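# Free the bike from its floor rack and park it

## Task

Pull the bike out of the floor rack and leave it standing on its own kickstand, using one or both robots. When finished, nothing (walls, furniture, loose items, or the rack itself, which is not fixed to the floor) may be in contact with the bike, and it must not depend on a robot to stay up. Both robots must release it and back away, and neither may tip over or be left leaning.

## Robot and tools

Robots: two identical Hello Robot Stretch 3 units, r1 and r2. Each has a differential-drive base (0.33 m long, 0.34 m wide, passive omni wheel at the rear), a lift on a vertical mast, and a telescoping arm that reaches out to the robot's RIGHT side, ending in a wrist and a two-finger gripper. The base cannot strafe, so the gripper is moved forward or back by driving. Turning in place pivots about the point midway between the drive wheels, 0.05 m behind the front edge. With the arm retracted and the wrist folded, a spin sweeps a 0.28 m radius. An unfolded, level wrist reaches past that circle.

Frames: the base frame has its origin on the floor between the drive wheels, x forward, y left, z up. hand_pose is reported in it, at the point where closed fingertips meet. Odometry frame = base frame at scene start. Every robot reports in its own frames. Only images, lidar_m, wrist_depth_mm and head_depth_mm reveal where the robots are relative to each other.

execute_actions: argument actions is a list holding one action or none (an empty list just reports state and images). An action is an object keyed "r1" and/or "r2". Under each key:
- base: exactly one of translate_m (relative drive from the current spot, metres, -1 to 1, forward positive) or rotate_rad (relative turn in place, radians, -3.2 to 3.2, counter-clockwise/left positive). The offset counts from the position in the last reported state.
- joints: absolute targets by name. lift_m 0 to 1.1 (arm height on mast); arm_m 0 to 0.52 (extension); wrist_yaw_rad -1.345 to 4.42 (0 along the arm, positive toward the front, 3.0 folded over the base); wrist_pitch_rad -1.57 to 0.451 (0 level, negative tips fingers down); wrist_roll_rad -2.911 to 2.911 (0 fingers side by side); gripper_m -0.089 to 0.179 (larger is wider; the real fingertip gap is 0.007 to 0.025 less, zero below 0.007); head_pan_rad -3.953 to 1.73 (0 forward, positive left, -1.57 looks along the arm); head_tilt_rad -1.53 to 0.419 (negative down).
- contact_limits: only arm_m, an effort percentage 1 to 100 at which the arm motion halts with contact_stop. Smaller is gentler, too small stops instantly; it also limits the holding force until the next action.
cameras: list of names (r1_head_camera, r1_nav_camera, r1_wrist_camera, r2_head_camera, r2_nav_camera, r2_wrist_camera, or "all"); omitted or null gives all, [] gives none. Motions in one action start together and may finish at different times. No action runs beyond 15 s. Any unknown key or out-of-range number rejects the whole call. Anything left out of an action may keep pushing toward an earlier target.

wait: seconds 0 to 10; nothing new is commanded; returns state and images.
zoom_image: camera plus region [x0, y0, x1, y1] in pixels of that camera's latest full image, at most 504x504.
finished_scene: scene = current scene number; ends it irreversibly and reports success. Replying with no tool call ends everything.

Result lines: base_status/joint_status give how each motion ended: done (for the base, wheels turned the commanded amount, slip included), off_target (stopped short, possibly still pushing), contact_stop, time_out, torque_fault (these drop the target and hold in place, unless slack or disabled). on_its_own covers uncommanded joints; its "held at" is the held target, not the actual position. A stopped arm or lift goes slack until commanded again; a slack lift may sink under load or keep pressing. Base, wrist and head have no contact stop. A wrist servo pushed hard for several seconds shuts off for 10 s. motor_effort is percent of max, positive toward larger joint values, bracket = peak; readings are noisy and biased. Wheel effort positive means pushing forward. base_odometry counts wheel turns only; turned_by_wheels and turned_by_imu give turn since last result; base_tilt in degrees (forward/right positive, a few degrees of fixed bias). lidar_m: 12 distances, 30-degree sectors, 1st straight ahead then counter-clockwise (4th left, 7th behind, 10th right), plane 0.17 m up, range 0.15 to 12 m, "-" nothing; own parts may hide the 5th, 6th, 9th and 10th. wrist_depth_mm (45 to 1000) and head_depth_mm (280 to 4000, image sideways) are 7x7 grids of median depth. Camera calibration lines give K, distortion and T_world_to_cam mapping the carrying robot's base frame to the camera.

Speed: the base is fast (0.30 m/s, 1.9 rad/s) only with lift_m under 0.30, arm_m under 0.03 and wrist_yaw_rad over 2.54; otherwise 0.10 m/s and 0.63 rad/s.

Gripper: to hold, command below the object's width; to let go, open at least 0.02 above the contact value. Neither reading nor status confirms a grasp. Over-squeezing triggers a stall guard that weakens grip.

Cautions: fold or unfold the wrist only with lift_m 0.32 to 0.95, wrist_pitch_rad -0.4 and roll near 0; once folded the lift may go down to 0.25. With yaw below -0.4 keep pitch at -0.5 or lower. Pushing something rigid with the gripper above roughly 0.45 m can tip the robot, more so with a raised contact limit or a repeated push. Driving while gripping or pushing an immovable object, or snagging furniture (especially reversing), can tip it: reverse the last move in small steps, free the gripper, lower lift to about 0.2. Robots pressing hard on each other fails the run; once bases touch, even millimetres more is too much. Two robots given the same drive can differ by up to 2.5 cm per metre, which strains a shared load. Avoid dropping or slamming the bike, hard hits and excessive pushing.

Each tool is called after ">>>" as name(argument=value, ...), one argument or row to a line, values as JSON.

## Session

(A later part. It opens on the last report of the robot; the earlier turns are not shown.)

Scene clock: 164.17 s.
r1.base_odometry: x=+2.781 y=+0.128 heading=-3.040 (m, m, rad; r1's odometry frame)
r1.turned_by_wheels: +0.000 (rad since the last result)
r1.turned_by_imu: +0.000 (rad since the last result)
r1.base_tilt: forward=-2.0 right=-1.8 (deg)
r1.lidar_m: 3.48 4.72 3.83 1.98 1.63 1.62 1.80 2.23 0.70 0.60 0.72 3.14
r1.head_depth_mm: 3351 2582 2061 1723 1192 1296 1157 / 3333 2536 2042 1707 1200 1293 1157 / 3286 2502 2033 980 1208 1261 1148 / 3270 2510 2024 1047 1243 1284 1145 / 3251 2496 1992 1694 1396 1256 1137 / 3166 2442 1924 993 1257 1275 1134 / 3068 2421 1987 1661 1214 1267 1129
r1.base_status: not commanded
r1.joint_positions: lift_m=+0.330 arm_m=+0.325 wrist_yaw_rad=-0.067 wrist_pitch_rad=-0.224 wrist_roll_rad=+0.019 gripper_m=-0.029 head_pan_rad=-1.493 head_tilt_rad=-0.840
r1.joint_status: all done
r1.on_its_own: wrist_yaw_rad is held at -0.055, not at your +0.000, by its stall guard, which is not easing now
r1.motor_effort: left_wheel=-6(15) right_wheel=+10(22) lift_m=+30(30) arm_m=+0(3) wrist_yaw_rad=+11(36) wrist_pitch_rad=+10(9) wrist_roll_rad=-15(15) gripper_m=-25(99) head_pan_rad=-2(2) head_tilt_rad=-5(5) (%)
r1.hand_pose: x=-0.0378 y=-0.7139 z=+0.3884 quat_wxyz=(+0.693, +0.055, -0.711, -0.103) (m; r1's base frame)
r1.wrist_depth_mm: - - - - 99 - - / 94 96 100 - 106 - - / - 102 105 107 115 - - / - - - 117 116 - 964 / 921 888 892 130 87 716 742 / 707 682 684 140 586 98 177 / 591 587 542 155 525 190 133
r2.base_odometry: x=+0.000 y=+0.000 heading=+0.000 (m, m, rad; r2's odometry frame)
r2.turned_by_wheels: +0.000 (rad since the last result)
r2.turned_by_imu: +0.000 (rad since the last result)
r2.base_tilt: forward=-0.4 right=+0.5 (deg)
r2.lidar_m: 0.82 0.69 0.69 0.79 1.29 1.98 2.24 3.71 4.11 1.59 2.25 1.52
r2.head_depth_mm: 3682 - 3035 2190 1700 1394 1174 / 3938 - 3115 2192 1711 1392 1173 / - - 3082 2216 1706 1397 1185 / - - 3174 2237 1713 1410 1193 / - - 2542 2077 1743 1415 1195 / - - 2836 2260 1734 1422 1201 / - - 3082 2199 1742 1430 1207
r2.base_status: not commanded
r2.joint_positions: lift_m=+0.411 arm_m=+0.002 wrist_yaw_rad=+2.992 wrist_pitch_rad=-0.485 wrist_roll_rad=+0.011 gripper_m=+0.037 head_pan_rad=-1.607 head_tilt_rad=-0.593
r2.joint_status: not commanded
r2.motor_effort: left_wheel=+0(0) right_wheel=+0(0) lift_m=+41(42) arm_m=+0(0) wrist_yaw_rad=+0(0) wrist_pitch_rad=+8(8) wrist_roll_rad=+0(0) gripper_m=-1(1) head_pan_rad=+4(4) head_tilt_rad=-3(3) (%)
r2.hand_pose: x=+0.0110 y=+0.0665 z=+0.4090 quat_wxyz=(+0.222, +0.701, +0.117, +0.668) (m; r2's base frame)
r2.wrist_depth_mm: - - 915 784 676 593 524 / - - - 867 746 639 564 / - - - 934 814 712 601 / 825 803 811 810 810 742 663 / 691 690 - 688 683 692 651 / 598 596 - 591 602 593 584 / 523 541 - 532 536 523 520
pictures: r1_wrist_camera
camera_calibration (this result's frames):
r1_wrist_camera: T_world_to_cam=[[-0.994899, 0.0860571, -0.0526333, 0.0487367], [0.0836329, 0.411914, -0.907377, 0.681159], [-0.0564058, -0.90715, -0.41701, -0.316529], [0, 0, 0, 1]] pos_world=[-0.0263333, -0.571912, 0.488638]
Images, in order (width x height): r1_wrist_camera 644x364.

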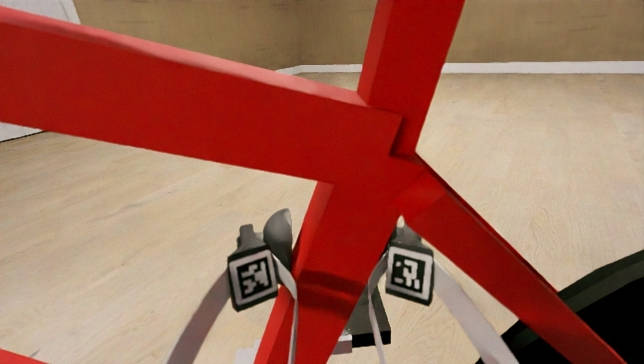

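Gripped. Pull back.

>>> execute_actions(
  actions=[
    {"r1":{"base":{"translate_m":-0.2}}},
  ],
  cameras=[],
)

>>> execute_actions(
  actions=[
    {"r1":{"base":{"translate_m":-0.2}}},
  ],
  cameras=["r1_head_camera","r1_nav_camera"],
)

Scene clock: 171.90 s.
r1.base_odometry: x=+2.980 y=+0.149 heading=-3.040 (m, m, rad; r1's odometry frame)
r1.turned_by_wheels: +0.000 (rad since the last result)
r1.turned_by_imu: +0.003 (rad since the last result)
r1.base_tilt: forward=-2.0 right=-1.8 (deg)
r1.lidar_m: 3.64 4.86 3.46 1.80 1.48 1.47 1.63 2.06 0.69 0.60 0.72 3.27
r1.head_depth_mm: 3433 2545 2085 1722 1182 1305 1159 / 3337 2520 2064 1714 1183 1300 1159 / 3295 2505 2042 984 1206 1250 1146 / 3218 2488 2019 1044 1229 1286 1149 / 3201 2456 2029 1678 1402 1283 1144 / 3191 2435 1935 1091 1286 1273 1138 / 3166 2449 1967 1666 1221 1268 1131
r1.base_status: done
r1.joint_positions: lift_m=+0.330 arm_m=+0.325 wrist_yaw_rad=-0.052 wrist_pitch_rad=-0.231 wrist_roll_rad=+0.023 gripper_m=-0.017 head_pan_rad=-1.493 head_tilt_rad=-0.840
r1.joint_status: not commanded
r1.on_its_own: wrist_yaw_rad is held at -0.055, not at your +0.000, by its stall guard, which is not easing now; gripper_m is held at -0.018, not at your -0.030, by its stall guard, which is not easing now
r1.motor_effort: left_wheel=+2(47) right_wheel=-1(72) lift_m=+34(34) arm_m=+0(1) wrist_yaw_rad=-3(70) wrist_pitch_rad=+12(12) wrist_roll_rad=-17(25) gripper_m=-20(27) head_pan_rad=-2(3) head_tilt_rad=-5(5) (%)
r1.hand_pose: x=-0.0342 y=-0.7136 z=+0.3865 quat_wxyz=(+0.692, +0.062, -0.712, -0.101) (m; r1's base frame)
r1.wrist_depth_mm: - - - - 98 - - / 94 96 100 - 105 - - / - 103 104 106 115 - - / - - - 115 116 - 902 / 934 868 908 127 83 723 722 / 710 699 686 138 591 95 175 / 586 586 546 155 501 186 160
r2.base_odometry: x=+0.000 y=+0.000 heading=+0.000 (m, m, rad; r2's odometry frame)
r2.turned_by_wheels: +0.000 (rad since the last result)
r2.turned_by_imu: +0.001 (rad since the last result)
r2.base_tilt: forward=-0.3 right=+0.5 (deg)
r2.lidar_m: 0.82 0.69 0.69 0.79 1.30 1.98 2.23 3.72 4.12 1.40 2.08 1.51
r2.head_depth_mm: 3629 3964 3015 2186 1696 1380 1178 / 3915 - 3075 2209 1701 1400 1181 / - - 3124 2191 1728 1397 1180 / - - 3113 2237 1730 1407 1185 / - - 2544 1971 1736 1420 1198 / - - 2860 2239 1756 1423 1199 / - - 3072 2179 1753 1433 1210
r2.base_status: not commanded
r2.joint_positions: lift_m=+0.411 arm_m=+0.002 wrist_yaw_rad=+2.992 wrist_pitch_rad=-0.485 wrist_roll_rad=+0.011 gripper_m=+0.037 head_pan_rad=-1.607 head_tilt_rad=-0.593
r2.joint_status: not commanded
r2.motor_effort: left_wheel=+0(0) right_wheel=+0(0) lift_m=+41(42) arm_m=-1(0) wrist_yaw_rad=+0(0) wrist_pitch_rad=+8(8) wrist_roll_rad=+0(1) gripper_m=-1(1) head_pan_rad=+4(4) head_tilt_rad=-3(2) (%)
r2.hand_pose: x=+0.0110 y=+0.0665 z=+0.4090 quat_wxyz=(+0.222, +0.701, +0.117, +0.668) (m; r2's base frame)
r2.wrist_depth_mm: - - 936 778 672 593 529 / - - - 872 731 649 565 / - - - 937 812 691 609 / 824 807 812 811 812 754 669 / 684 680 - 675 692 678 667 / 593 590 - 598 596 595 598 / 531 544 - 525 535 521 521
pictures: none
No camera images: the call's "cameras" was empty. Leave "cameras" out to get every camera's image.

Scene clock: 175.13 s.
r1.base_odometry: x=+3.179 y=+0.169 heading=-3.039 (m, m, rad; r1's odometry frame)
r1.turned_by_wheels: +0.000 (rad since the last result)
r1.turned_by_imu: +0.002 (rad since the last result)
r1.base_tilt: forward=-2.0 right=-1.9 (deg)
r1.lidar_m: 3.79 4.96 3.12 1.61 1.32 1.32 1.46 1.88 0.69 0.59 0.72 3.44
r1.head_depth_mm: 3364 2570 2064 1738 1183 1309 1159 / 3341 2517 2053 1717 1174 1296 1160 / 3287 2525 2047 983 1198 1260 1152 / 3282 2492 2011 1582 1232 1288 1142 / 3235 2481 1989 1683 1406 1277 1144 / 3213 2428 1942 1093 1298 1275 1139 / 3152 2430 1983 1666 1213 1268 1134
r1.base_status: done
r1.joint_positions: lift_m=+0.330 arm_m=+0.325 wrist_yaw_rad=-0.055 wrist_pitch_rad=-0.232 wrist_roll_rad=+0.023 gripper_m=-0.017 head_pan_rad=-1.493 head_tilt_rad=-0.840
r1.joint_status: not commanded
r1.on_its_own: wrist_yaw_rad is held at -0.055, not at your +0.000, by its stall guard, which is not easing now; gripper_m is held at -0.018, not at your -0.030, by its stall guard, which is not easing now
r1.motor_effort: left_wheel=+2(5) right_wheel=-2(16) lift_m=+34(34) arm_m=+0(1) wrist_yaw_rad=-1(14) wrist_pitch_rad=+12(12) wrist_roll_rad=-17(17) gripper_m=-19(21) head_pan_rad=-3(2) head_tilt_rad=-5(5) (%)
r1.hand_pose: x=-0.0349 y=-0.7135 z=+0.3865 quat_wxyz=(+0.692, +0.061, -0.712, -0.102) (m; r1's base frame)
r1.wrist_depth_mm: - - - - 100 - - / 95 97 101 130 107 - - / - 103 105 107 - - - / - - - 117 115 - 913 / 901 876 885 128 85 716 731 / 699 683 673 136 590 97 176 / 591 570 534 154 511 185 161
r2.base_odometry: x=+0.000 y=+0.000 heading=+0.000 (m, m, rad; r2's odometry frame)
r2.turned_by_wheels: +0.000 (rad since the last result)
r2.turned_by_imu: +0.001 (rad since the last result)
r2.base_tilt: forward=-0.4 right=+0.5 (deg)
r2.lidar_m: 0.82 0.70 0.69 0.78 1.30 1.98 2.24 3.70 4.11 1.21 1.89 1.51
r2.head_depth_mm: 3721 3977 3048 2169 1694 1384 1170 / 3952 - 3090 2179 1713 1393 1181 / - - 3095 2212 1714 1412 1182 / - - 3113 2245 1740 1413 1185 / - - 2980 2004 1706 1413 1200 / - - 3004 2268 1755 1425 1203 / - - 3238 2290 1764 1423 1205
r2.base_status: not commanded
r2.joint_positions: lift_m=+0.411 arm_m=+0.002 wrist_yaw_rad=+2.992 wrist_pitch_rad=-0.485 wrist_roll_rad=+0.011 gripper_m=+0.037 head_pan_rad=-1.607 head_tilt_rad=-0.593
r2.joint_status: not commanded
r2.motor_effort: left_wheel=-1(0) right_wheel=+0(1) lift_m=+41(42) arm_m=+0(0) wrist_yaw_rad=+0(0) wrist_pitch_rad=+8(8) wrist_roll_rad=+0(0) gripper_m=-1(1) head_pan_rad=+4(4) head_tilt_rad=-3(3) (%)
r2.hand_pose: x=+0.0110 y=+0.0665 z=+0.4090 quat_wxyz=(+0.222, +0.701, +0.117, +0.668) (m; r2's base frame)
r2.wrist_depth_mm: - - 927 773 675 600 532 / - - - 882 732 640 572 / - - - 905 819 708 614 / 805 818 797 814 828 747 656 / 693 690 - 684 699 681 656 / 603 600 - 594 593 586 598 / 527 546 - 522 527 529 521
pictures: r1_head_camera (sideways: a quarter turn clockwise sets it upright), r1_nav_camera (sideways: a quarter turn counterclockwise sets it upright)
camera_calibration (this result's frames):
r1_head_camera: T_world_to_cam=[[-0.070316, 0.748219, -0.659715, 0.879665], [0.997484, 0.0587422, -0.0396945, 0.0486534], [0.00905295, -0.660846, -0.750467, 0.936092], [0, 0, 0, 1]] pos_world=[0.00484911, -0.0424274, 1.28477]
r1_nav_camera: T_world_to_cam=[[0.00725568, -0.715662, 0.698409, -0.861495], [-0.996285, -0.0651106, -0.0563688, 0.131528], [0.0858149, -0.695405, -0.713476, 0.878019], [0, 0, 0, 1]] pos_world=[0.0619431, 0.00260317, 1.23554]
Images, in order (width x height): r1_head_camera 896x504, r1_nav_camera 672x504.

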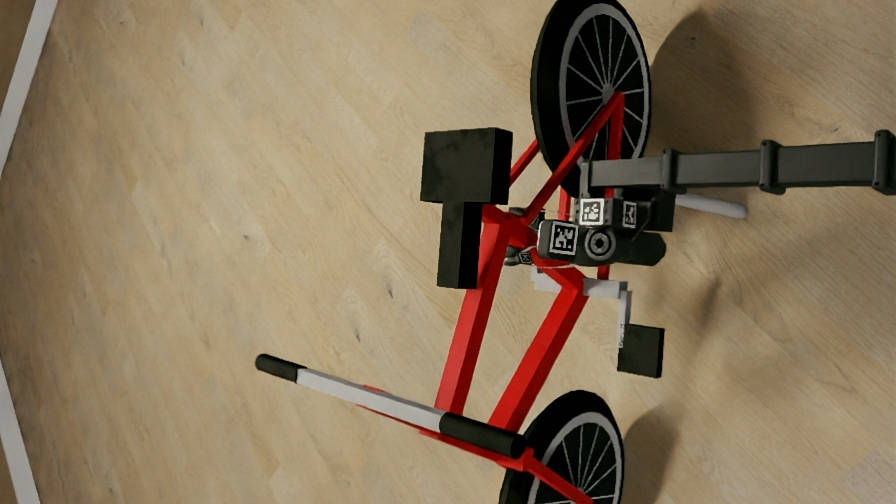

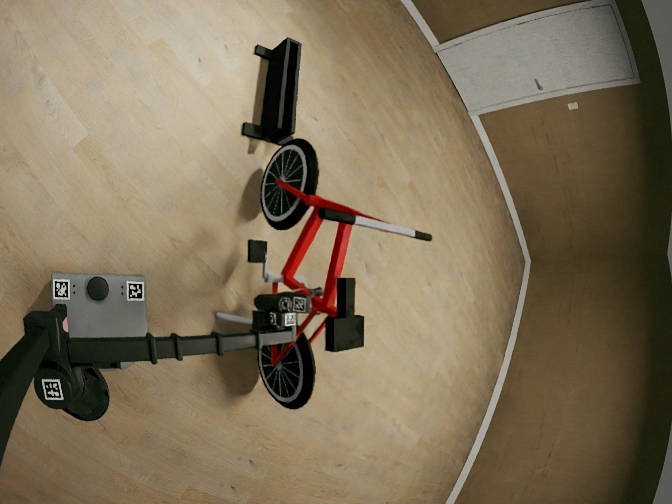

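A bit further, then lean.

>>> execute_actions(
  actions=[
    {"r1":{"base":{"translate_m":-0.15}}},
  ],
  cameras=[],
)

>>> execute_actions(
  actions=[
    {"r1":{"joints":{"arm_m":0.27}}},
  ],
  cameras=[],
)

>>> execute_actions(
  actions=[
    {"r1":{"joints":{"arm_m":0.235,"gripper_m":0.05,"lift_m":0.315}}},
  ],
  cameras=["r1_head_camera"],
)

>>> execute_actions(
  actions=[
    {"r1":{"joints":{"arm_m":0.19}}},
  ],
  cameras=["r1_head_camera","r1_nav_camera"],
)

Scene clock: 188.57 s.
r1.base_odometry: x=+3.328 y=+0.185 heading=-3.039 (m, m, rad; r1's odometry frame)
r1.turned_by_wheels: +0.000 (rad since the last result)
r1.turned_by_imu: +0.002 (rad since the last result)
r1.base_tilt: forward=-2.0 right=-1.9 (deg)
r1.lidar_m: 3.93 5.07 2.84 1.47 1.21 1.20 1.34 1.76 0.69 0.59 0.71 3.52
r1.head_depth_mm: 3328 2558 2072 1709 1183 1311 1159 / 3321 2534 2040 1710 1182 1305 1156 / 3338 2534 2027 984 1198 1259 1152 / 3288 2488 1993 1053 1236 1291 1145 / 3243 2459 1996 1680 1405 1283 1141 / 3200 2453 1931 1111 1288 1272 1133 / 3113 2419 1988 1651 1204 1265 1133
r1.base_status: done
r1.joint_positions: lift_m=+0.330 arm_m=+0.325 wrist_yaw_rad=-0.054 wrist_pitch_rad=-0.232 wrist_roll_rad=+0.023 gripper_m=-0.017 head_pan_rad=-1.493 head_tilt_rad=-0.840
r1.joint_status: not commanded
r1.on_its_own: wrist_yaw_rad is held at -0.055, not at your +0.000, by its stall guard, which is not easing now; gripper_m is held at -0.018, not at your -0.030, by its stall guard, which is not easing now
r1.motor_effort: left_wheel=+2(7) right_wheel=-2(16) lift_m=+34(34) arm_m=-1(0) wrist_yaw_rad=-1(13) wrist_pitch_rad=+13(13) wrist_roll_rad=-18(17) gripper_m=-20(20) head_pan_rad=-3(3) head_tilt_rad=-5(5) (%)
r1.hand_pose: x=-0.0347 y=-0.7135 z=+0.3864 quat_wxyz=(+0.692, +0.062, -0.712, -0.102) (m; r1's base frame)
r1.wrist_depth_mm: - - - - 101 - - / 96 98 102 131 108 - - / - 104 106 108 - - - / - - - 117 116 - 912 / 903 855 878 128 85 703 709 / 703 690 666 137 573 97 175 / 581 573 553 154 516 186 161
r2.base_odometry: x=+0.000 y=+0.000 heading=+0.000 (m, m, rad; r2's odometry frame)
r2.turned_by_wheels: +0.000 (rad since the last result)
r2.turned_by_imu: +0.001 (rad since the last result)
r2.base_tilt: forward=-0.4 right=+0.4 (deg)
r2.lidar_m: 0.82 0.69 0.69 0.78 1.30 1.98 2.24 3.71 4.10 1.07 1.76 1.51
r2.head_depth_mm: 3716 3976 3031 2181 1691 1391 1173 / 3941 - 3084 2194 1711 1388 1183 / - - 3138 2205 1716 1406 1187 / - - 3185 2216 1723 1402 1192 / - - 2978 1987 1685 1411 1196 / - - 3222 2031 1697 1423 1202 / - - 3266 2196 1767 1432 1204
r2.base_status: not commanded
r2.joint_positions: lift_m=+0.411 arm_m=+0.002 wrist_yaw_rad=+2.992 wrist_pitch_rad=-0.485 wrist_roll_rad=+0.011 gripper_m=+0.037 head_pan_rad=-1.607 head_tilt_rad=-0.593
r2.joint_status: not commanded
r2.motor_effort: left_wheel=+0(0) right_wheel=+1(0) lift_m=+42(42) arm_m=+0(1) wrist_yaw_rad=+0(0) wrist_pitch_rad=+8(8) wrist_roll_rad=+1(0) gripper_m=-1(1) head_pan_rad=+4(4) head_tilt_rad=-3(3) (%)
r2.hand_pose: x=+0.0110 y=+0.0665 z=+0.4090 quat_wxyz=(+0.222, +0.701, +0.117, +0.668) (m; r2's base frame)
r2.wrist_depth_mm: - - 931 782 675 596 529 / - - - 868 753 638 575 / - - - 909 800 705 612 / 795 814 802 813 807 743 665 / 691 691 - 692 677 691 668 / 607 594 - 596 601 588 585 / 530 545 - 525 521 526 523
pictures: none
No camera images: the call's "cameras" was empty. Leave "cameras" out to get every camera's image.

Scene clock: 190.10 s.
r1.base_odometry: x=+3.328 y=+0.185 heading=-3.039 (m, m, rad; r1's odometry frame)
r1.turned_by_wheels: +0.000 (rad since the last result)
r1.turned_by_imu: +0.000 (rad since the last result)
r1.base_tilt: forward=-2.0 right=-1.9 (deg)
r1.lidar_m: 3.92 5.10 2.84 1.47 1.21 1.21 1.34 1.75 0.66 0.59 0.69 3.55
r1.head_depth_mm: 3358 2573 2050 1726 1214 1299 1163 / 3365 2539 2029 1726 1161 1296 1154 / 3302 2502 2036 1702 1052 1248 1151 / 3286 2482 2024 1702 1043 1262 1147 / 3211 2471 2015 1692 1376 1239 1143 / 3232 2423 1938 1600 1368 1249 1139 / 3177 2440 1971 1670 1084 1278 1131
r1.base_status: not commanded
r1.joint_positions: lift_m=+0.330 arm_m=+0.270 wrist_yaw_rad=-0.055 wrist_pitch_rad=-0.247 wrist_roll_rad=+0.027 gripper_m=-0.017 head_pan_rad=-1.493 head_tilt_rad=-0.840
r1.joint_status: all done
r1.on_its_own: wrist_yaw_rad is held at -0.055, not at your +0.000, by its stall guard, which is not easing now; gripper_m is held at -0.018, not at your -0.030, by its stall guard, which is not easing now
r1.motor_effort: left_wheel=+1(2) right_wheel=-2(2) lift_m=+34(34) arm_m=+1(0) wrist_yaw_rad=+0(1) wrist_pitch_rad=+18(18) wrist_roll_rad=-19(19) gripper_m=-21(21) head_pan_rad=-3(3) head_tilt_rad=-5(5) (%)
r1.hand_pose: x=-0.0348 y=-0.6571 z=+0.3828 quat_wxyz=(+0.690, +0.066, -0.713, -0.107) (m; r1's base frame)
r1.wrist_depth_mm: - - - - 87 - - / 85 87 102 - 95 - - / 91 92 95 98 106 - - / - - 106 108 169 934 898 / 899 854 832 125 82 667 708 / 688 681 678 138 88 94 176 / 579 573 510 172 529 111 170
r2.base_odometry: x=+0.000 y=+0.000 heading=+0.000 (m, m, rad; r2's odometry frame)
r2.turned_by_wheels: +0.000 (rad since the last result)
r2.turned_by_imu: +0.000 (rad since the last result)
r2.base_tilt: forward=-0.4 right=+0.5 (deg)
r2.lidar_m: 0.82 0.70 0.69 0.78 1.30 1.98 2.24 3.73 4.10 1.08 1.08 1.51
r2.head_depth_mm: 3643 - 3043 2184 1682 1392 1175 / - - 3097 2197 1706 1399 1184 / - - 3112 2195 1717 1408 1187 / - - 3180 2215 1724 1414 1191 / - - 2984 2061 1677 1419 1193 / - - 3076 2019 1634 1424 1205 / - - 3319 2187 1751 1427 1204
r2.base_status: not commanded
r2.joint_positions: lift_m=+0.411 arm_m=+0.002 wrist_yaw_rad=+2.992 wrist_pitch_rad=-0.485 wrist_roll_rad=+0.011 gripper_m=+0.037 head_pan_rad=-1.607 head_tilt_rad=-0.593
r2.joint_status: not commanded
r2.motor_effort: left_wheel=+0(0) right_wheel=+0(1) lift_m=+42(42) arm_m=+0(0) wrist_yaw_rad=+0(0) wrist_pitch_rad=+9(8) wrist_roll_rad=+0(0) gripper_m=-1(0) head_pan_rad=+4(4) head_tilt_rad=-3(2) (%)
r2.hand_pose: x=+0.0110 y=+0.0665 z=+0.4090 quat_wxyz=(+0.222, +0.701, +0.117, +0.668) (m; r2's base frame)
r2.wrist_depth_mm: - - 893 776 680 588 533 / - - - 869 733 638 560 / - - - 915 827 690 615 / 805 793 811 816 816 735 653 / 677 686 - 670 681 696 658 / 603 603 - 589 601 588 592 / 532 537 - 526 521 525 519
pictures: none
No camera images: the call's "cameras" was empty. Leave "cameras" out to get every camera's image.

Scene clock: 191.90 s.
r1.base_odometry: x=+3.328 y=+0.185 heading=-3.039 (m, m, rad; r1's odometry frame)
r1.turned_by_wheels: +0.000 (rad since the last result)
r1.turned_by_imu: +0.000 (rad since the last result)
r1.base_tilt: forward=-2.0 right=-1.8 (deg)
r1.lidar_m: 3.92 5.10 2.83 1.47 1.21 1.21 1.34 1.75 0.62 0.50 0.51 0.69
r1.head_depth_mm: 3351 2530 2057 1709 1489 1273 1158 / 3284 2539 2043 1708 1080 1274 1156 / 3316 2519 2029 1703 901 1226 1157 / 3248 2488 2009 1685 960 1234 1150 / 3209 2486 2007 1697 1161 1234 1143 / 3206 2425 1999 1682 1064 1258 1135 / 3156 2429 1965 1598 1061 1271 1130
r1.base_status: not commanded
r1.joint_positions: lift_m=+0.315 arm_m=+0.235 wrist_yaw_rad=-0.061 wrist_pitch_rad=-0.280 wrist_roll_rad=+0.002 gripper_m=+0.050 head_pan_rad=-1.493 head_tilt_rad=-0.841
r1.joint_status: all done
r1.on_its_own: wrist_yaw_rad is held at -0.055, not at your +0.000, by its stall guard, which is not easing now
r1.motor_effort: left_wheel=+0(2) right_wheel=-1(2) lift_m=+33(33) arm_m=+2(3) wrist_yaw_rad=+6(8) wrist_pitch_rad=+31(38) wrist_roll_rad=-8(19) gripper_m=-4(73) head_pan_rad=-3(2) head_tilt_rad=-5(5) (%)
r1.hand_pose: x=-0.0361 y=-0.6189 z=+0.3598 quat_wxyz=(+0.696, +0.077, -0.703, -0.120) (m; r1's base frame)
r1.wrist_depth_mm: - 70 - - 73 67 - / - 62 66 76 76 - - / - 69 72 74 78 - - / - 895 83 86 91 815 844 / 783 776 807 110 105 220 664 / 619 607 - 128 299 63 170 / 198 516 246 173 293 80 102
r2.base_odometry: x=+0.000 y=+0.000 heading=+0.000 (m, m, rad; r2's odometry frame)
r2.turned_by_wheels: +0.000 (rad since the last result)
r2.turned_by_imu: +0.000 (rad since the last result)
r2.base_tilt: forward=-0.3 right=+0.5 (deg)
r2.lidar_m: 0.82 0.69 0.69 0.78 1.30 1.97 2.24 3.71 4.10 1.09 1.08 1.51
r2.head_depth_mm: 3667 3971 3052 2174 1691 1398 1176 / 3966 - 3061 2192 1707 1399 1187 / - - 3074 2221 1703 1397 1182 / - - 3144 2214 1726 1412 1193 / - - 3027 2111 1685 1422 1201 / - - 3021 1679 1598 1433 1204 / - - 3233 2126 1745 1426 1205
r2.base_status: not commanded
r2.joint_positions: lift_m=+0.411 arm_m=+0.002 wrist_yaw_rad=+2.992 wrist_pitch_rad=-0.485 wrist_roll_rad=+0.011 gripper_m=+0.037 head_pan_rad=-1.607 head_tilt_rad=-0.593
r2.joint_status: not commanded
r2.motor_effort: left_wheel=-1(0) right_wheel=+1(0) lift_m=+41(42) arm_m=+0(0) wrist_yaw_rad=+1(0) wrist_pitch_rad=+9(9) wrist_roll_rad=+0(0) gripper_m=+0(1) head_pan_rad=+4(4) head_tilt_rad=-3(2) (%)
r2.hand_pose: x=+0.0110 y=+0.0665 z=+0.4090 quat_wxyz=(+0.222, +0.701, +0.117, +0.668) (m; r2's base frame)
r2.wrist_depth_mm: - - 948 774 675 607 531 / - - - 841 748 640 575 / - - - 928 815 704 612 / 822 829 796 824 815 746 655 / 699 690 - 687 673 686 673 / 601 598 - 595 592 597 594 / 526 542 - 529 527 521 524
pictures: r1_head_camera (sideways: a quarter turn clockwise sets it upright)
camera_calibration (this result's frames):
r1_head_camera: T_world_to_cam=[[-0.0703286, 0.748381, -0.65953, 0.879424], [0.997483, 0.058752, -0.039699, 0.0486594], [0.00903866, -0.660662, -0.750629, 0.936303], [0, 0, 0, 1]] pos_world=[0.00484879, -0.0424232, 1.28475]
Images, in order (width x height): r1_head_camera 896x504.

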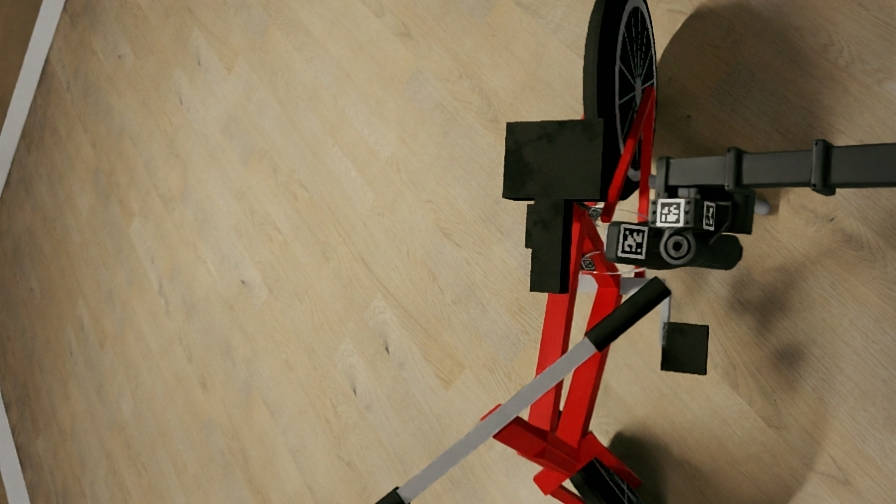

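Scene clock: 193.33 s.
r1.base_odometry: x=+3.328 y=+0.185 heading=-3.039 (m, m, rad; r1's odometry frame)
r1.turned_by_wheels: +0.000 (rad since the last result)
r1.turned_by_imu: +0.000 (rad since the last result)
r1.base_tilt: forward=-2.0 right=-1.8 (deg)
r1.lidar_m: 3.93 5.05 2.83 1.47 1.21 1.21 1.34 1.76 0.61 0.50 0.51 0.69
r1.head_depth_mm: 3296 2565 2044 1716 1478 1279 1163 / 3316 2505 2041 1716 1080 1280 1155 / 3240 2485 2031 1695 897 1294 1140 / 3321 2495 2018 1692 998 - 1140 / 3246 2457 2009 1693 1164 1238 1140 / 3191 2440 1982 1664 1060 1252 1133 / 3209 2427 1965 1595 1059 1262 1129
r1.base_status: not commanded
r1.joint_positions: lift_m=+0.315 arm_m=+0.190 wrist_yaw_rad=-0.059 wrist_pitch_rad=-0.237 wrist_roll_rad=-0.007 gripper_m=+0.050 head_pan_rad=-1.493 head_tilt_rad=-0.841
r1.joint_status: all done
r1.on_its_own: wrist_yaw_rad is held at -0.055, not at your +0.000, by its stall guard, which is not easing now
r1.motor_effort: left_wheel=+1(1) right_wheel=+0(1) lift_m=+34(33) arm_m=-3(0) wrist_yaw_rad=+4(5) wrist_pitch_rad=+14(32) wrist_roll_rad=-4(8) gripper_m=-2(3) head_pan_rad=-2(2) head_tilt_rad=-5(5) (%)
r1.hand_pose: x=-0.0358 y=-0.5783 z=+0.3702 quat_wxyz=(+0.702, +0.064, -0.702, -0.104) (m; r1's base frame)
r1.wrist_depth_mm: 105 116 - - 105 - - / 101 102 108 126 116 - - / - 113 117 120 193 - - / - - - 144 139 966 944 / 844 801 831 164 108 251 200 / 325 658 662 263 322 149 206 / 208 227 255 493 280 249 244
r2.base_odometry: x=+0.000 y=+0.000 heading=+0.000 (m, m, rad; r2's odometry frame)
r2.turned_by_wheels: +0.000 (rad since the last result)
r2.turned_by_imu: +0.000 (rad since the last result)
r2.base_tilt: forward=-0.3 right=+0.5 (deg)
r2.lidar_m: 0.82 0.69 0.69 0.78 1.30 1.98 2.24 3.70 4.11 1.08 1.08 1.51
r2.head_depth_mm: 3690 3961 3064 2175 1700 1384 1175 / 3938 - 3091 2188 1712 1393 1183 / - - 3107 2194 1718 1402 1180 / - - 3101 2225 1718 1401 1195 / - - 3000 2107 1676 1413 1199 / - - 3036 1689 1605 1420 1207 / - - 3251 2106 1748 1433 1204
r2.base_status: not commanded
r2.joint_positions: lift_m=+0.411 arm_m=+0.002 wrist_yaw_rad=+2.992 wrist_pitch_rad=-0.485 wrist_roll_rad=+0.011 gripper_m=+0.037 head_pan_rad=-1.607 head_tilt_rad=-0.593
r2.joint_status: not commanded
r2.motor_effort: left_wheel=+0(0) right_wheel=+0(0) lift_m=+42(42) arm_m=+0(0) wrist_yaw_rad=+0(1) wrist_pitch_rad=+8(9) wrist_roll_rad=+0(0) gripper_m=-1(1) head_pan_rad=+4(4) head_tilt_rad=-3(2) (%)
r2.hand_pose: x=+0.0110 y=+0.0665 z=+0.4090 quat_wxyz=(+0.222, +0.701, +0.117, +0.668) (m; r2's base frame)
r2.wrist_depth_mm: - - 918 784 686 594 538 / - - - 856 733 634 561 / - - - 921 826 702 610 / 820 818 810 818 801 741 672 / 687 690 - 682 675 677 658 / 602 604 - 593 590 591 595 / 534 543 - 529 529 531 516
pictures: r1_head_camera (sideways: a quarter turn clockwise sets it upright), r1_nav_camera (sideways: a quarter turn counterclockwise sets it upright)
camera_calibration (this result's frames):
r1_head_camera: T_world_to_cam=[[-0.0703286, 0.748381, -0.65953, 0.879424], [0.997483, 0.058752, -0.039699, 0.0486594], [0.00903865, -0.660661, -0.75063, 0.936304], [0, 0, 0, 1]] pos_world=[0.00484879, -0.0424232, 1.28475]
r1_nav_camera: T_world_to_cam=[[0.00726898, -0.715834, 0.698233, -0.861266], [-0.996286, -0.0650968, -0.0563659, 0.131524], [0.0858013, -0.69523, -0.713648, 0.878243], [0, 0, 0, 1]] pos_world=[0.0619418, 0.00261946, 1.23553]
Images, in order (width x height): r1_head_camera 896x504, r1_nav_camera 672x504.

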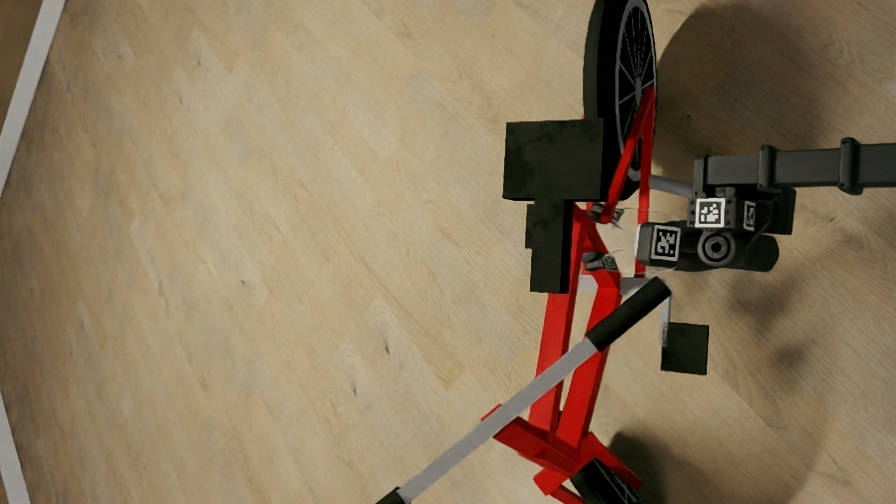

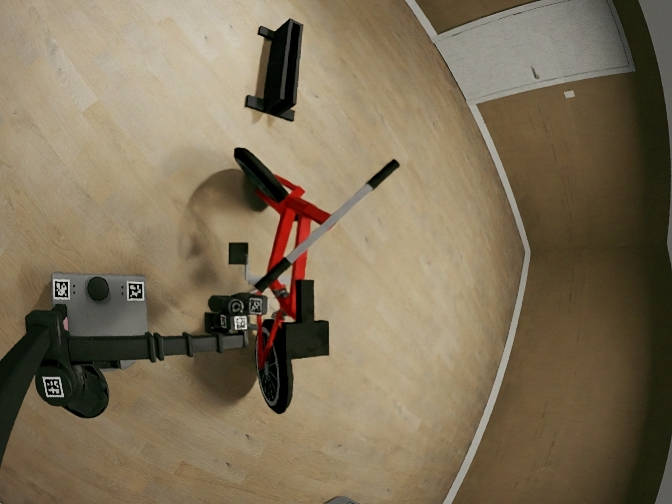

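Stands alone. Withdraw; drive forward away from r2? Arm passes the handlebar, so retract fully first.

>>> execute_actions(
  actions=[
    {"r1":{"joints":{"arm_m":0.0,"wrist_yaw_rad":0.0}}},
  ],
  cameras=["r1_head_camera","r1_nav_camera"],
)

Scene clock: 200.10 s.
r1.base_odometry: x=+3.328 y=+0.185 heading=-3.039 (m, m, rad; r1's odometry frame)
r1.turned_by_wheels: +0.000 (rad since the last result)
r1.turned_by_imu: +0.001 (rad since the last result)
r1.base_tilt: forward=-1.9 right=-1.8 (deg)
r1.lidar_m: 3.94 5.08 2.84 1.48 1.21 1.20 1.34 1.75 0.61 0.50 0.51 0.69
r1.head_depth_mm: 3368 2575 2066 1725 1489 1280 1158 / 3409 2519 2054 1720 1078 1275 1154 / 3309 2517 2032 1709 899 1250 1150 / 3268 2487 1995 1689 1100 1289 1187 / 3224 2455 2012 1679 1157 1241 1145 / 3170 2453 1972 1675 1066 1256 1145 / 3182 2415 1983 1594 1057 1267 1126
r1.base_status: not commanded
r1.joint_positions: lift_m=+0.315 arm_m=+0.003 wrist_yaw_rad=-0.002 wrist_pitch_rad=-0.226 wrist_roll_rad=-0.010 gripper_m=+0.050 head_pan_rad=-1.493 head_tilt_rad=-0.841
r1.joint_status: all done
joint sent to its limit — the command would take r1.arm_m past its lower limit, so that joint was sent only as far as its limit.
r1.motor_effort: left_wheel=+1(3) right_wheel=-1(6) lift_m=+34(34) arm_m=-2(5) wrist_yaw_rad=+3(23) wrist_pitch_rad=+10(15) wrist_roll_rad=-2(4) gripper_m=+0(4) head_pan_rad=-3(2) head_tilt_rad=-5(5) (%)
r1.hand_pose: x=-0.0220 y=-0.3926 z=+0.3729 quat_wxyz=(+0.706, +0.080, -0.699, -0.080) (m; r1's base frame)
r1.wrist_depth_mm: 256 259 269 - - - - / - - - 288 - - - / 328 - - - - - 345 / 342 365 - 527 408 364 370 / 398 529 434 489 413 408 428 / 456 611 652 583 584 505 587 / 516 541 507 533 508 509 505
r2.base_odometry: x=+0.000 y=+0.000 heading=+0.000 (m, m, rad; r2's odometry frame)
r2.turned_by_wheels: +0.000 (rad since the last result)
r2.turned_by_imu: +0.001 (rad since the last result)
r2.base_tilt: forward=-0.4 right=+0.5 (deg)
r2.lidar_m: 0.82 0.69 0.69 0.79 1.29 1.98 2.24 3.71 4.08 1.08 1.08 1.51
r2.head_depth_mm: 3685 - 3079 2166 1691 1393 1183 / 3940 - 3069 2184 1701 1396 1179 / - - 3115 2200 1724 1404 1185 / - - 3201 2219 1738 1414 1192 / - - 2985 2116 1679 1421 1201 / - - 3039 1739 1606 1441 1198 / - - 3257 2178 1746 1435 1211
r2.base_status: not commanded
r2.joint_positions: lift_m=+0.411 arm_m=+0.002 wrist_yaw_rad=+2.992 wrist_pitch_rad=-0.485 wrist_roll_rad=+0.011 gripper_m=+0.037 head_pan_rad=-1.607 head_tilt_rad=-0.593
r2.joint_status: not commanded
r2.motor_effort: left_wheel=+0(0) right_wheel=+0(0) lift_m=+41(42) arm_m=-1(1) wrist_yaw_rad=+0(0) wrist_pitch_rad=+8(8) wrist_roll_rad=+0(0) gripper_m=-1(1) head_pan_rad=+4(4) head_tilt_rad=-3(3) (%)
r2.hand_pose: x=+0.0110 y=+0.0665 z=+0.4090 quat_wxyz=(+0.222, +0.701, +0.117, +0.668) (m; r2's base frame)
r2.wrist_depth_mm: - - 947 783 662 595 530 / - - - 849 757 642 567 / - - - 916 804 701 619 / 801 811 800 809 806 756 658 / 696 684 - 690 688 682 663 / 599 604 - 604 594 593 592 / 533 542 - 529 524 519 524
pictures: r1_head_camera (sideways: a quarter turn clockwise sets it upright), r1_nav_camera (sideways: a quarter turn counterclockwise sets it upright)
camera_calibration (this result's frames):
r1_head_camera: T_world_to_cam=[[-0.0703285, 0.748381, -0.65953, 0.879424], [0.997483, 0.0587519, -0.039699, 0.0486594], [0.00903857, -0.660661, -0.75063, 0.936304], [0, 0, 0, 1]] pos_world=[0.00484878, -0.0424232, 1.28475]
r1_nav_camera: T_world_to_cam=[[0.00726889, -0.715834, 0.698233, -0.861266], [-0.996286, -0.0650967, -0.0563659, 0.131524], [0.0858012, -0.69523, -0.713648, 0.878243], [0, 0, 0, 1]] pos_world=[0.0619418, 0.00261945, 1.23553]
Images, in order (width x height): r1_head_camera 896x504, r1_nav_camera 672x504.

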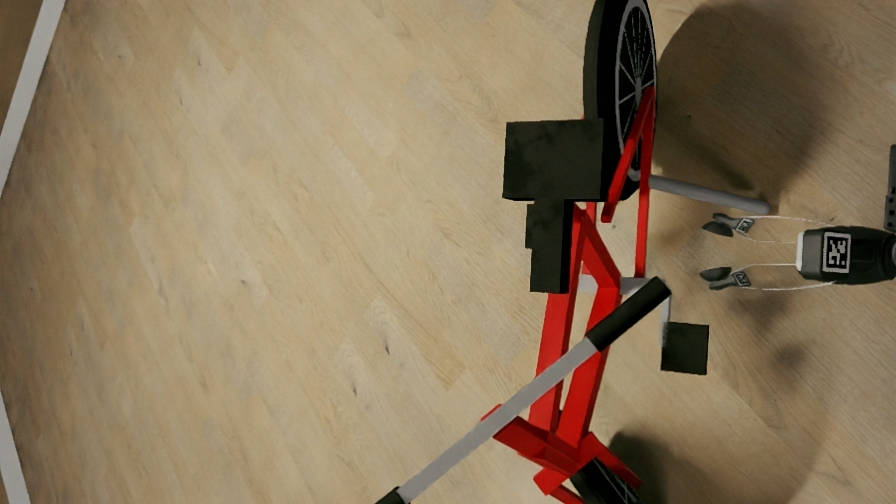

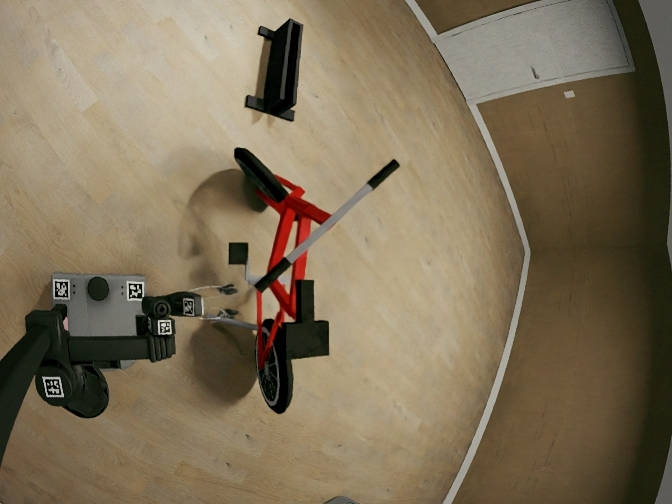

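>>> execute_actions(
  actions=[
    {"r1":{"base":{"translate_m":-0.45}}},
  ],
  cameras=["r1_nav_camera"],
)

>>> finished_scene(
  scene=2,
)

Scene clock: 213.23 s.
r1.base_odometry: x=+3.776 y=+0.230 heading=-3.039 (m, m, rad; r1's odometry frame)
r1.turned_by_wheels: +0.000 (rad since the last result)
r1.turned_by_imu: +0.003 (rad since the last result)
r1.base_tilt: forward=-1.9 right=-1.9 (deg)
r1.lidar_m: 4.32 5.37 2.03 1.05 0.87 0.86 0.96 1.40 3.38 0.60 0.61 0.73
r1.head_depth_mm: 3133 2563 2056 1720 1475 1300 1166 / 3324 2544 2047 1703 1481 1295 1161 / 3294 2503 2028 1705 1475 1295 1147 / 3285 2492 2008 1709 1465 1290 1189 / 3236 2455 2018 1660 1230 1277 1141 / 3180 2463 1993 1671 1153 1272 1135 / 3197 2448 1971 1670 1163 1248 1125
r1.base_status: done
r1.joint_positions: lift_m=+0.315 arm_m=+0.003 wrist_yaw_rad=-0.002 wrist_pitch_rad=-0.226 wrist_roll_rad=-0.010 gripper_m=+0.050 head_pan_rad=-1.493 head_tilt_rad=-0.841
r1.joint_status: not commanded
r1.motor_effort: left_wheel=+2(5) right_wheel=-1(6) lift_m=+34(33) arm_m=-2(2) wrist_yaw_rad=+3(2) wrist_pitch_rad=+10(10) wrist_roll_rad=-3(2) gripper_m=+1(0) head_pan_rad=-2(3) head_tilt_rad=-5(5) (%)
r1.hand_pose: x=-0.0220 y=-0.3926 z=+0.3729 quat_wxyz=(+0.706, +0.080, -0.699, -0.080) (m; r1's base frame)
r1.wrist_depth_mm: - - - - - - - / - - - - - - - / - - - - - - - / - 349 361 - - - 917 / 479 390 390 441 811 764 751 / 615 432 437 576 573 623 611 / 534 534 540 526 527 524 507
r2.base_odometry: x=+0.000 y=+0.000 heading=+0.000 (m, m, rad; r2's odometry frame)
r2.turned_by_wheels: +0.000 (rad since the last result)
r2.turned_by_imu: +0.002 (rad since the last result)
r2.base_tilt: forward=-0.4 right=+0.5 (deg)
r2.lidar_m: 0.82 0.69 0.69 0.78 1.30 1.98 2.24 3.71 4.09 1.08 1.07 1.47
r2.head_depth_mm: 3696 3988 3021 2174 1692 1388 1180 / 3930 - 3117 2198 1709 1392 1182 / - - 3111 2203 1716 1402 1187 / - - 3120 2232 1707 1416 1191 / - - 3049 2087 1689 1413 1198 / - - 3021 1739 1605 1422 1203 / - - 3271 2284 1746 1432 1209
r2.base_status: not commanded
r2.joint_positions: lift_m=+0.411 arm_m=+0.002 wrist_yaw_rad=+2.992 wrist_pitch_rad=-0.485 wrist_roll_rad=+0.011 gripper_m=+0.037 head_pan_rad=-1.607 head_tilt_rad=-0.593
r2.joint_status: not commanded
r2.motor_effort: left_wheel=+0(1) right_wheel=+1(1) lift_m=+41(42) arm_m=+0(0) wrist_yaw_rad=+0(0) wrist_pitch_rad=+8(9) wrist_roll_rad=+0(0) gripper_m=+0(1) head_pan_rad=+4(4) head_tilt_rad=-2(3) (%)
r2.hand_pose: x=+0.0110 y=+0.0665 z=+0.4090 quat_wxyz=(+0.222, +0.701, +0.117, +0.668) (m; r2's base frame)
r2.wrist_depth_mm: - - 935 778 679 601 527 / - - - 842 745 638 562 / - - - 920 809 705 606 / 812 798 806 809 821 752 658 / 681 681 - 681 691 687 662 / 609 604 - 594 592 613 589 / 529 538 - 531 524 529 521
pictures: r1_nav_camera (sideways: a quarter turn counterclockwise sets it upright)
camera_calibration (this result's frames):
r1_nav_camera: T_world_to_cam=[[0.00726898, -0.715834, 0.698233, -0.861266], [-0.996286, -0.0650968, -0.0563659, 0.131524], [0.0858013, -0.69523, -0.713648, 0.878243], [0, 0, 0, 1]] pos_world=[0.0619418, 0.00261946, 1.23553]
Images, in order (width x height): r1_nav_camera 672x504.

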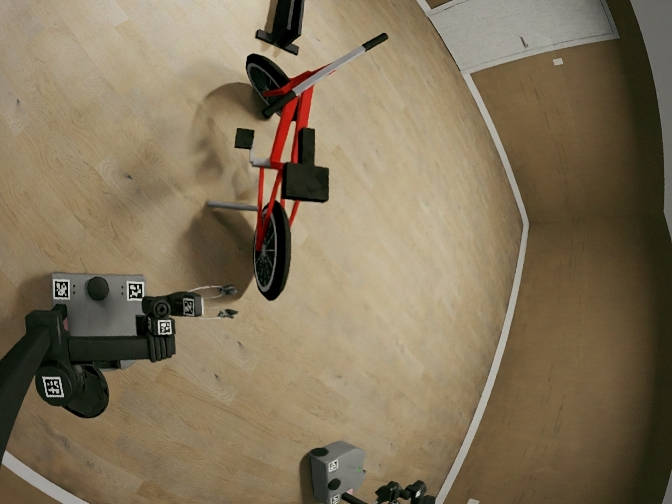

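The scene is finished: the task was done.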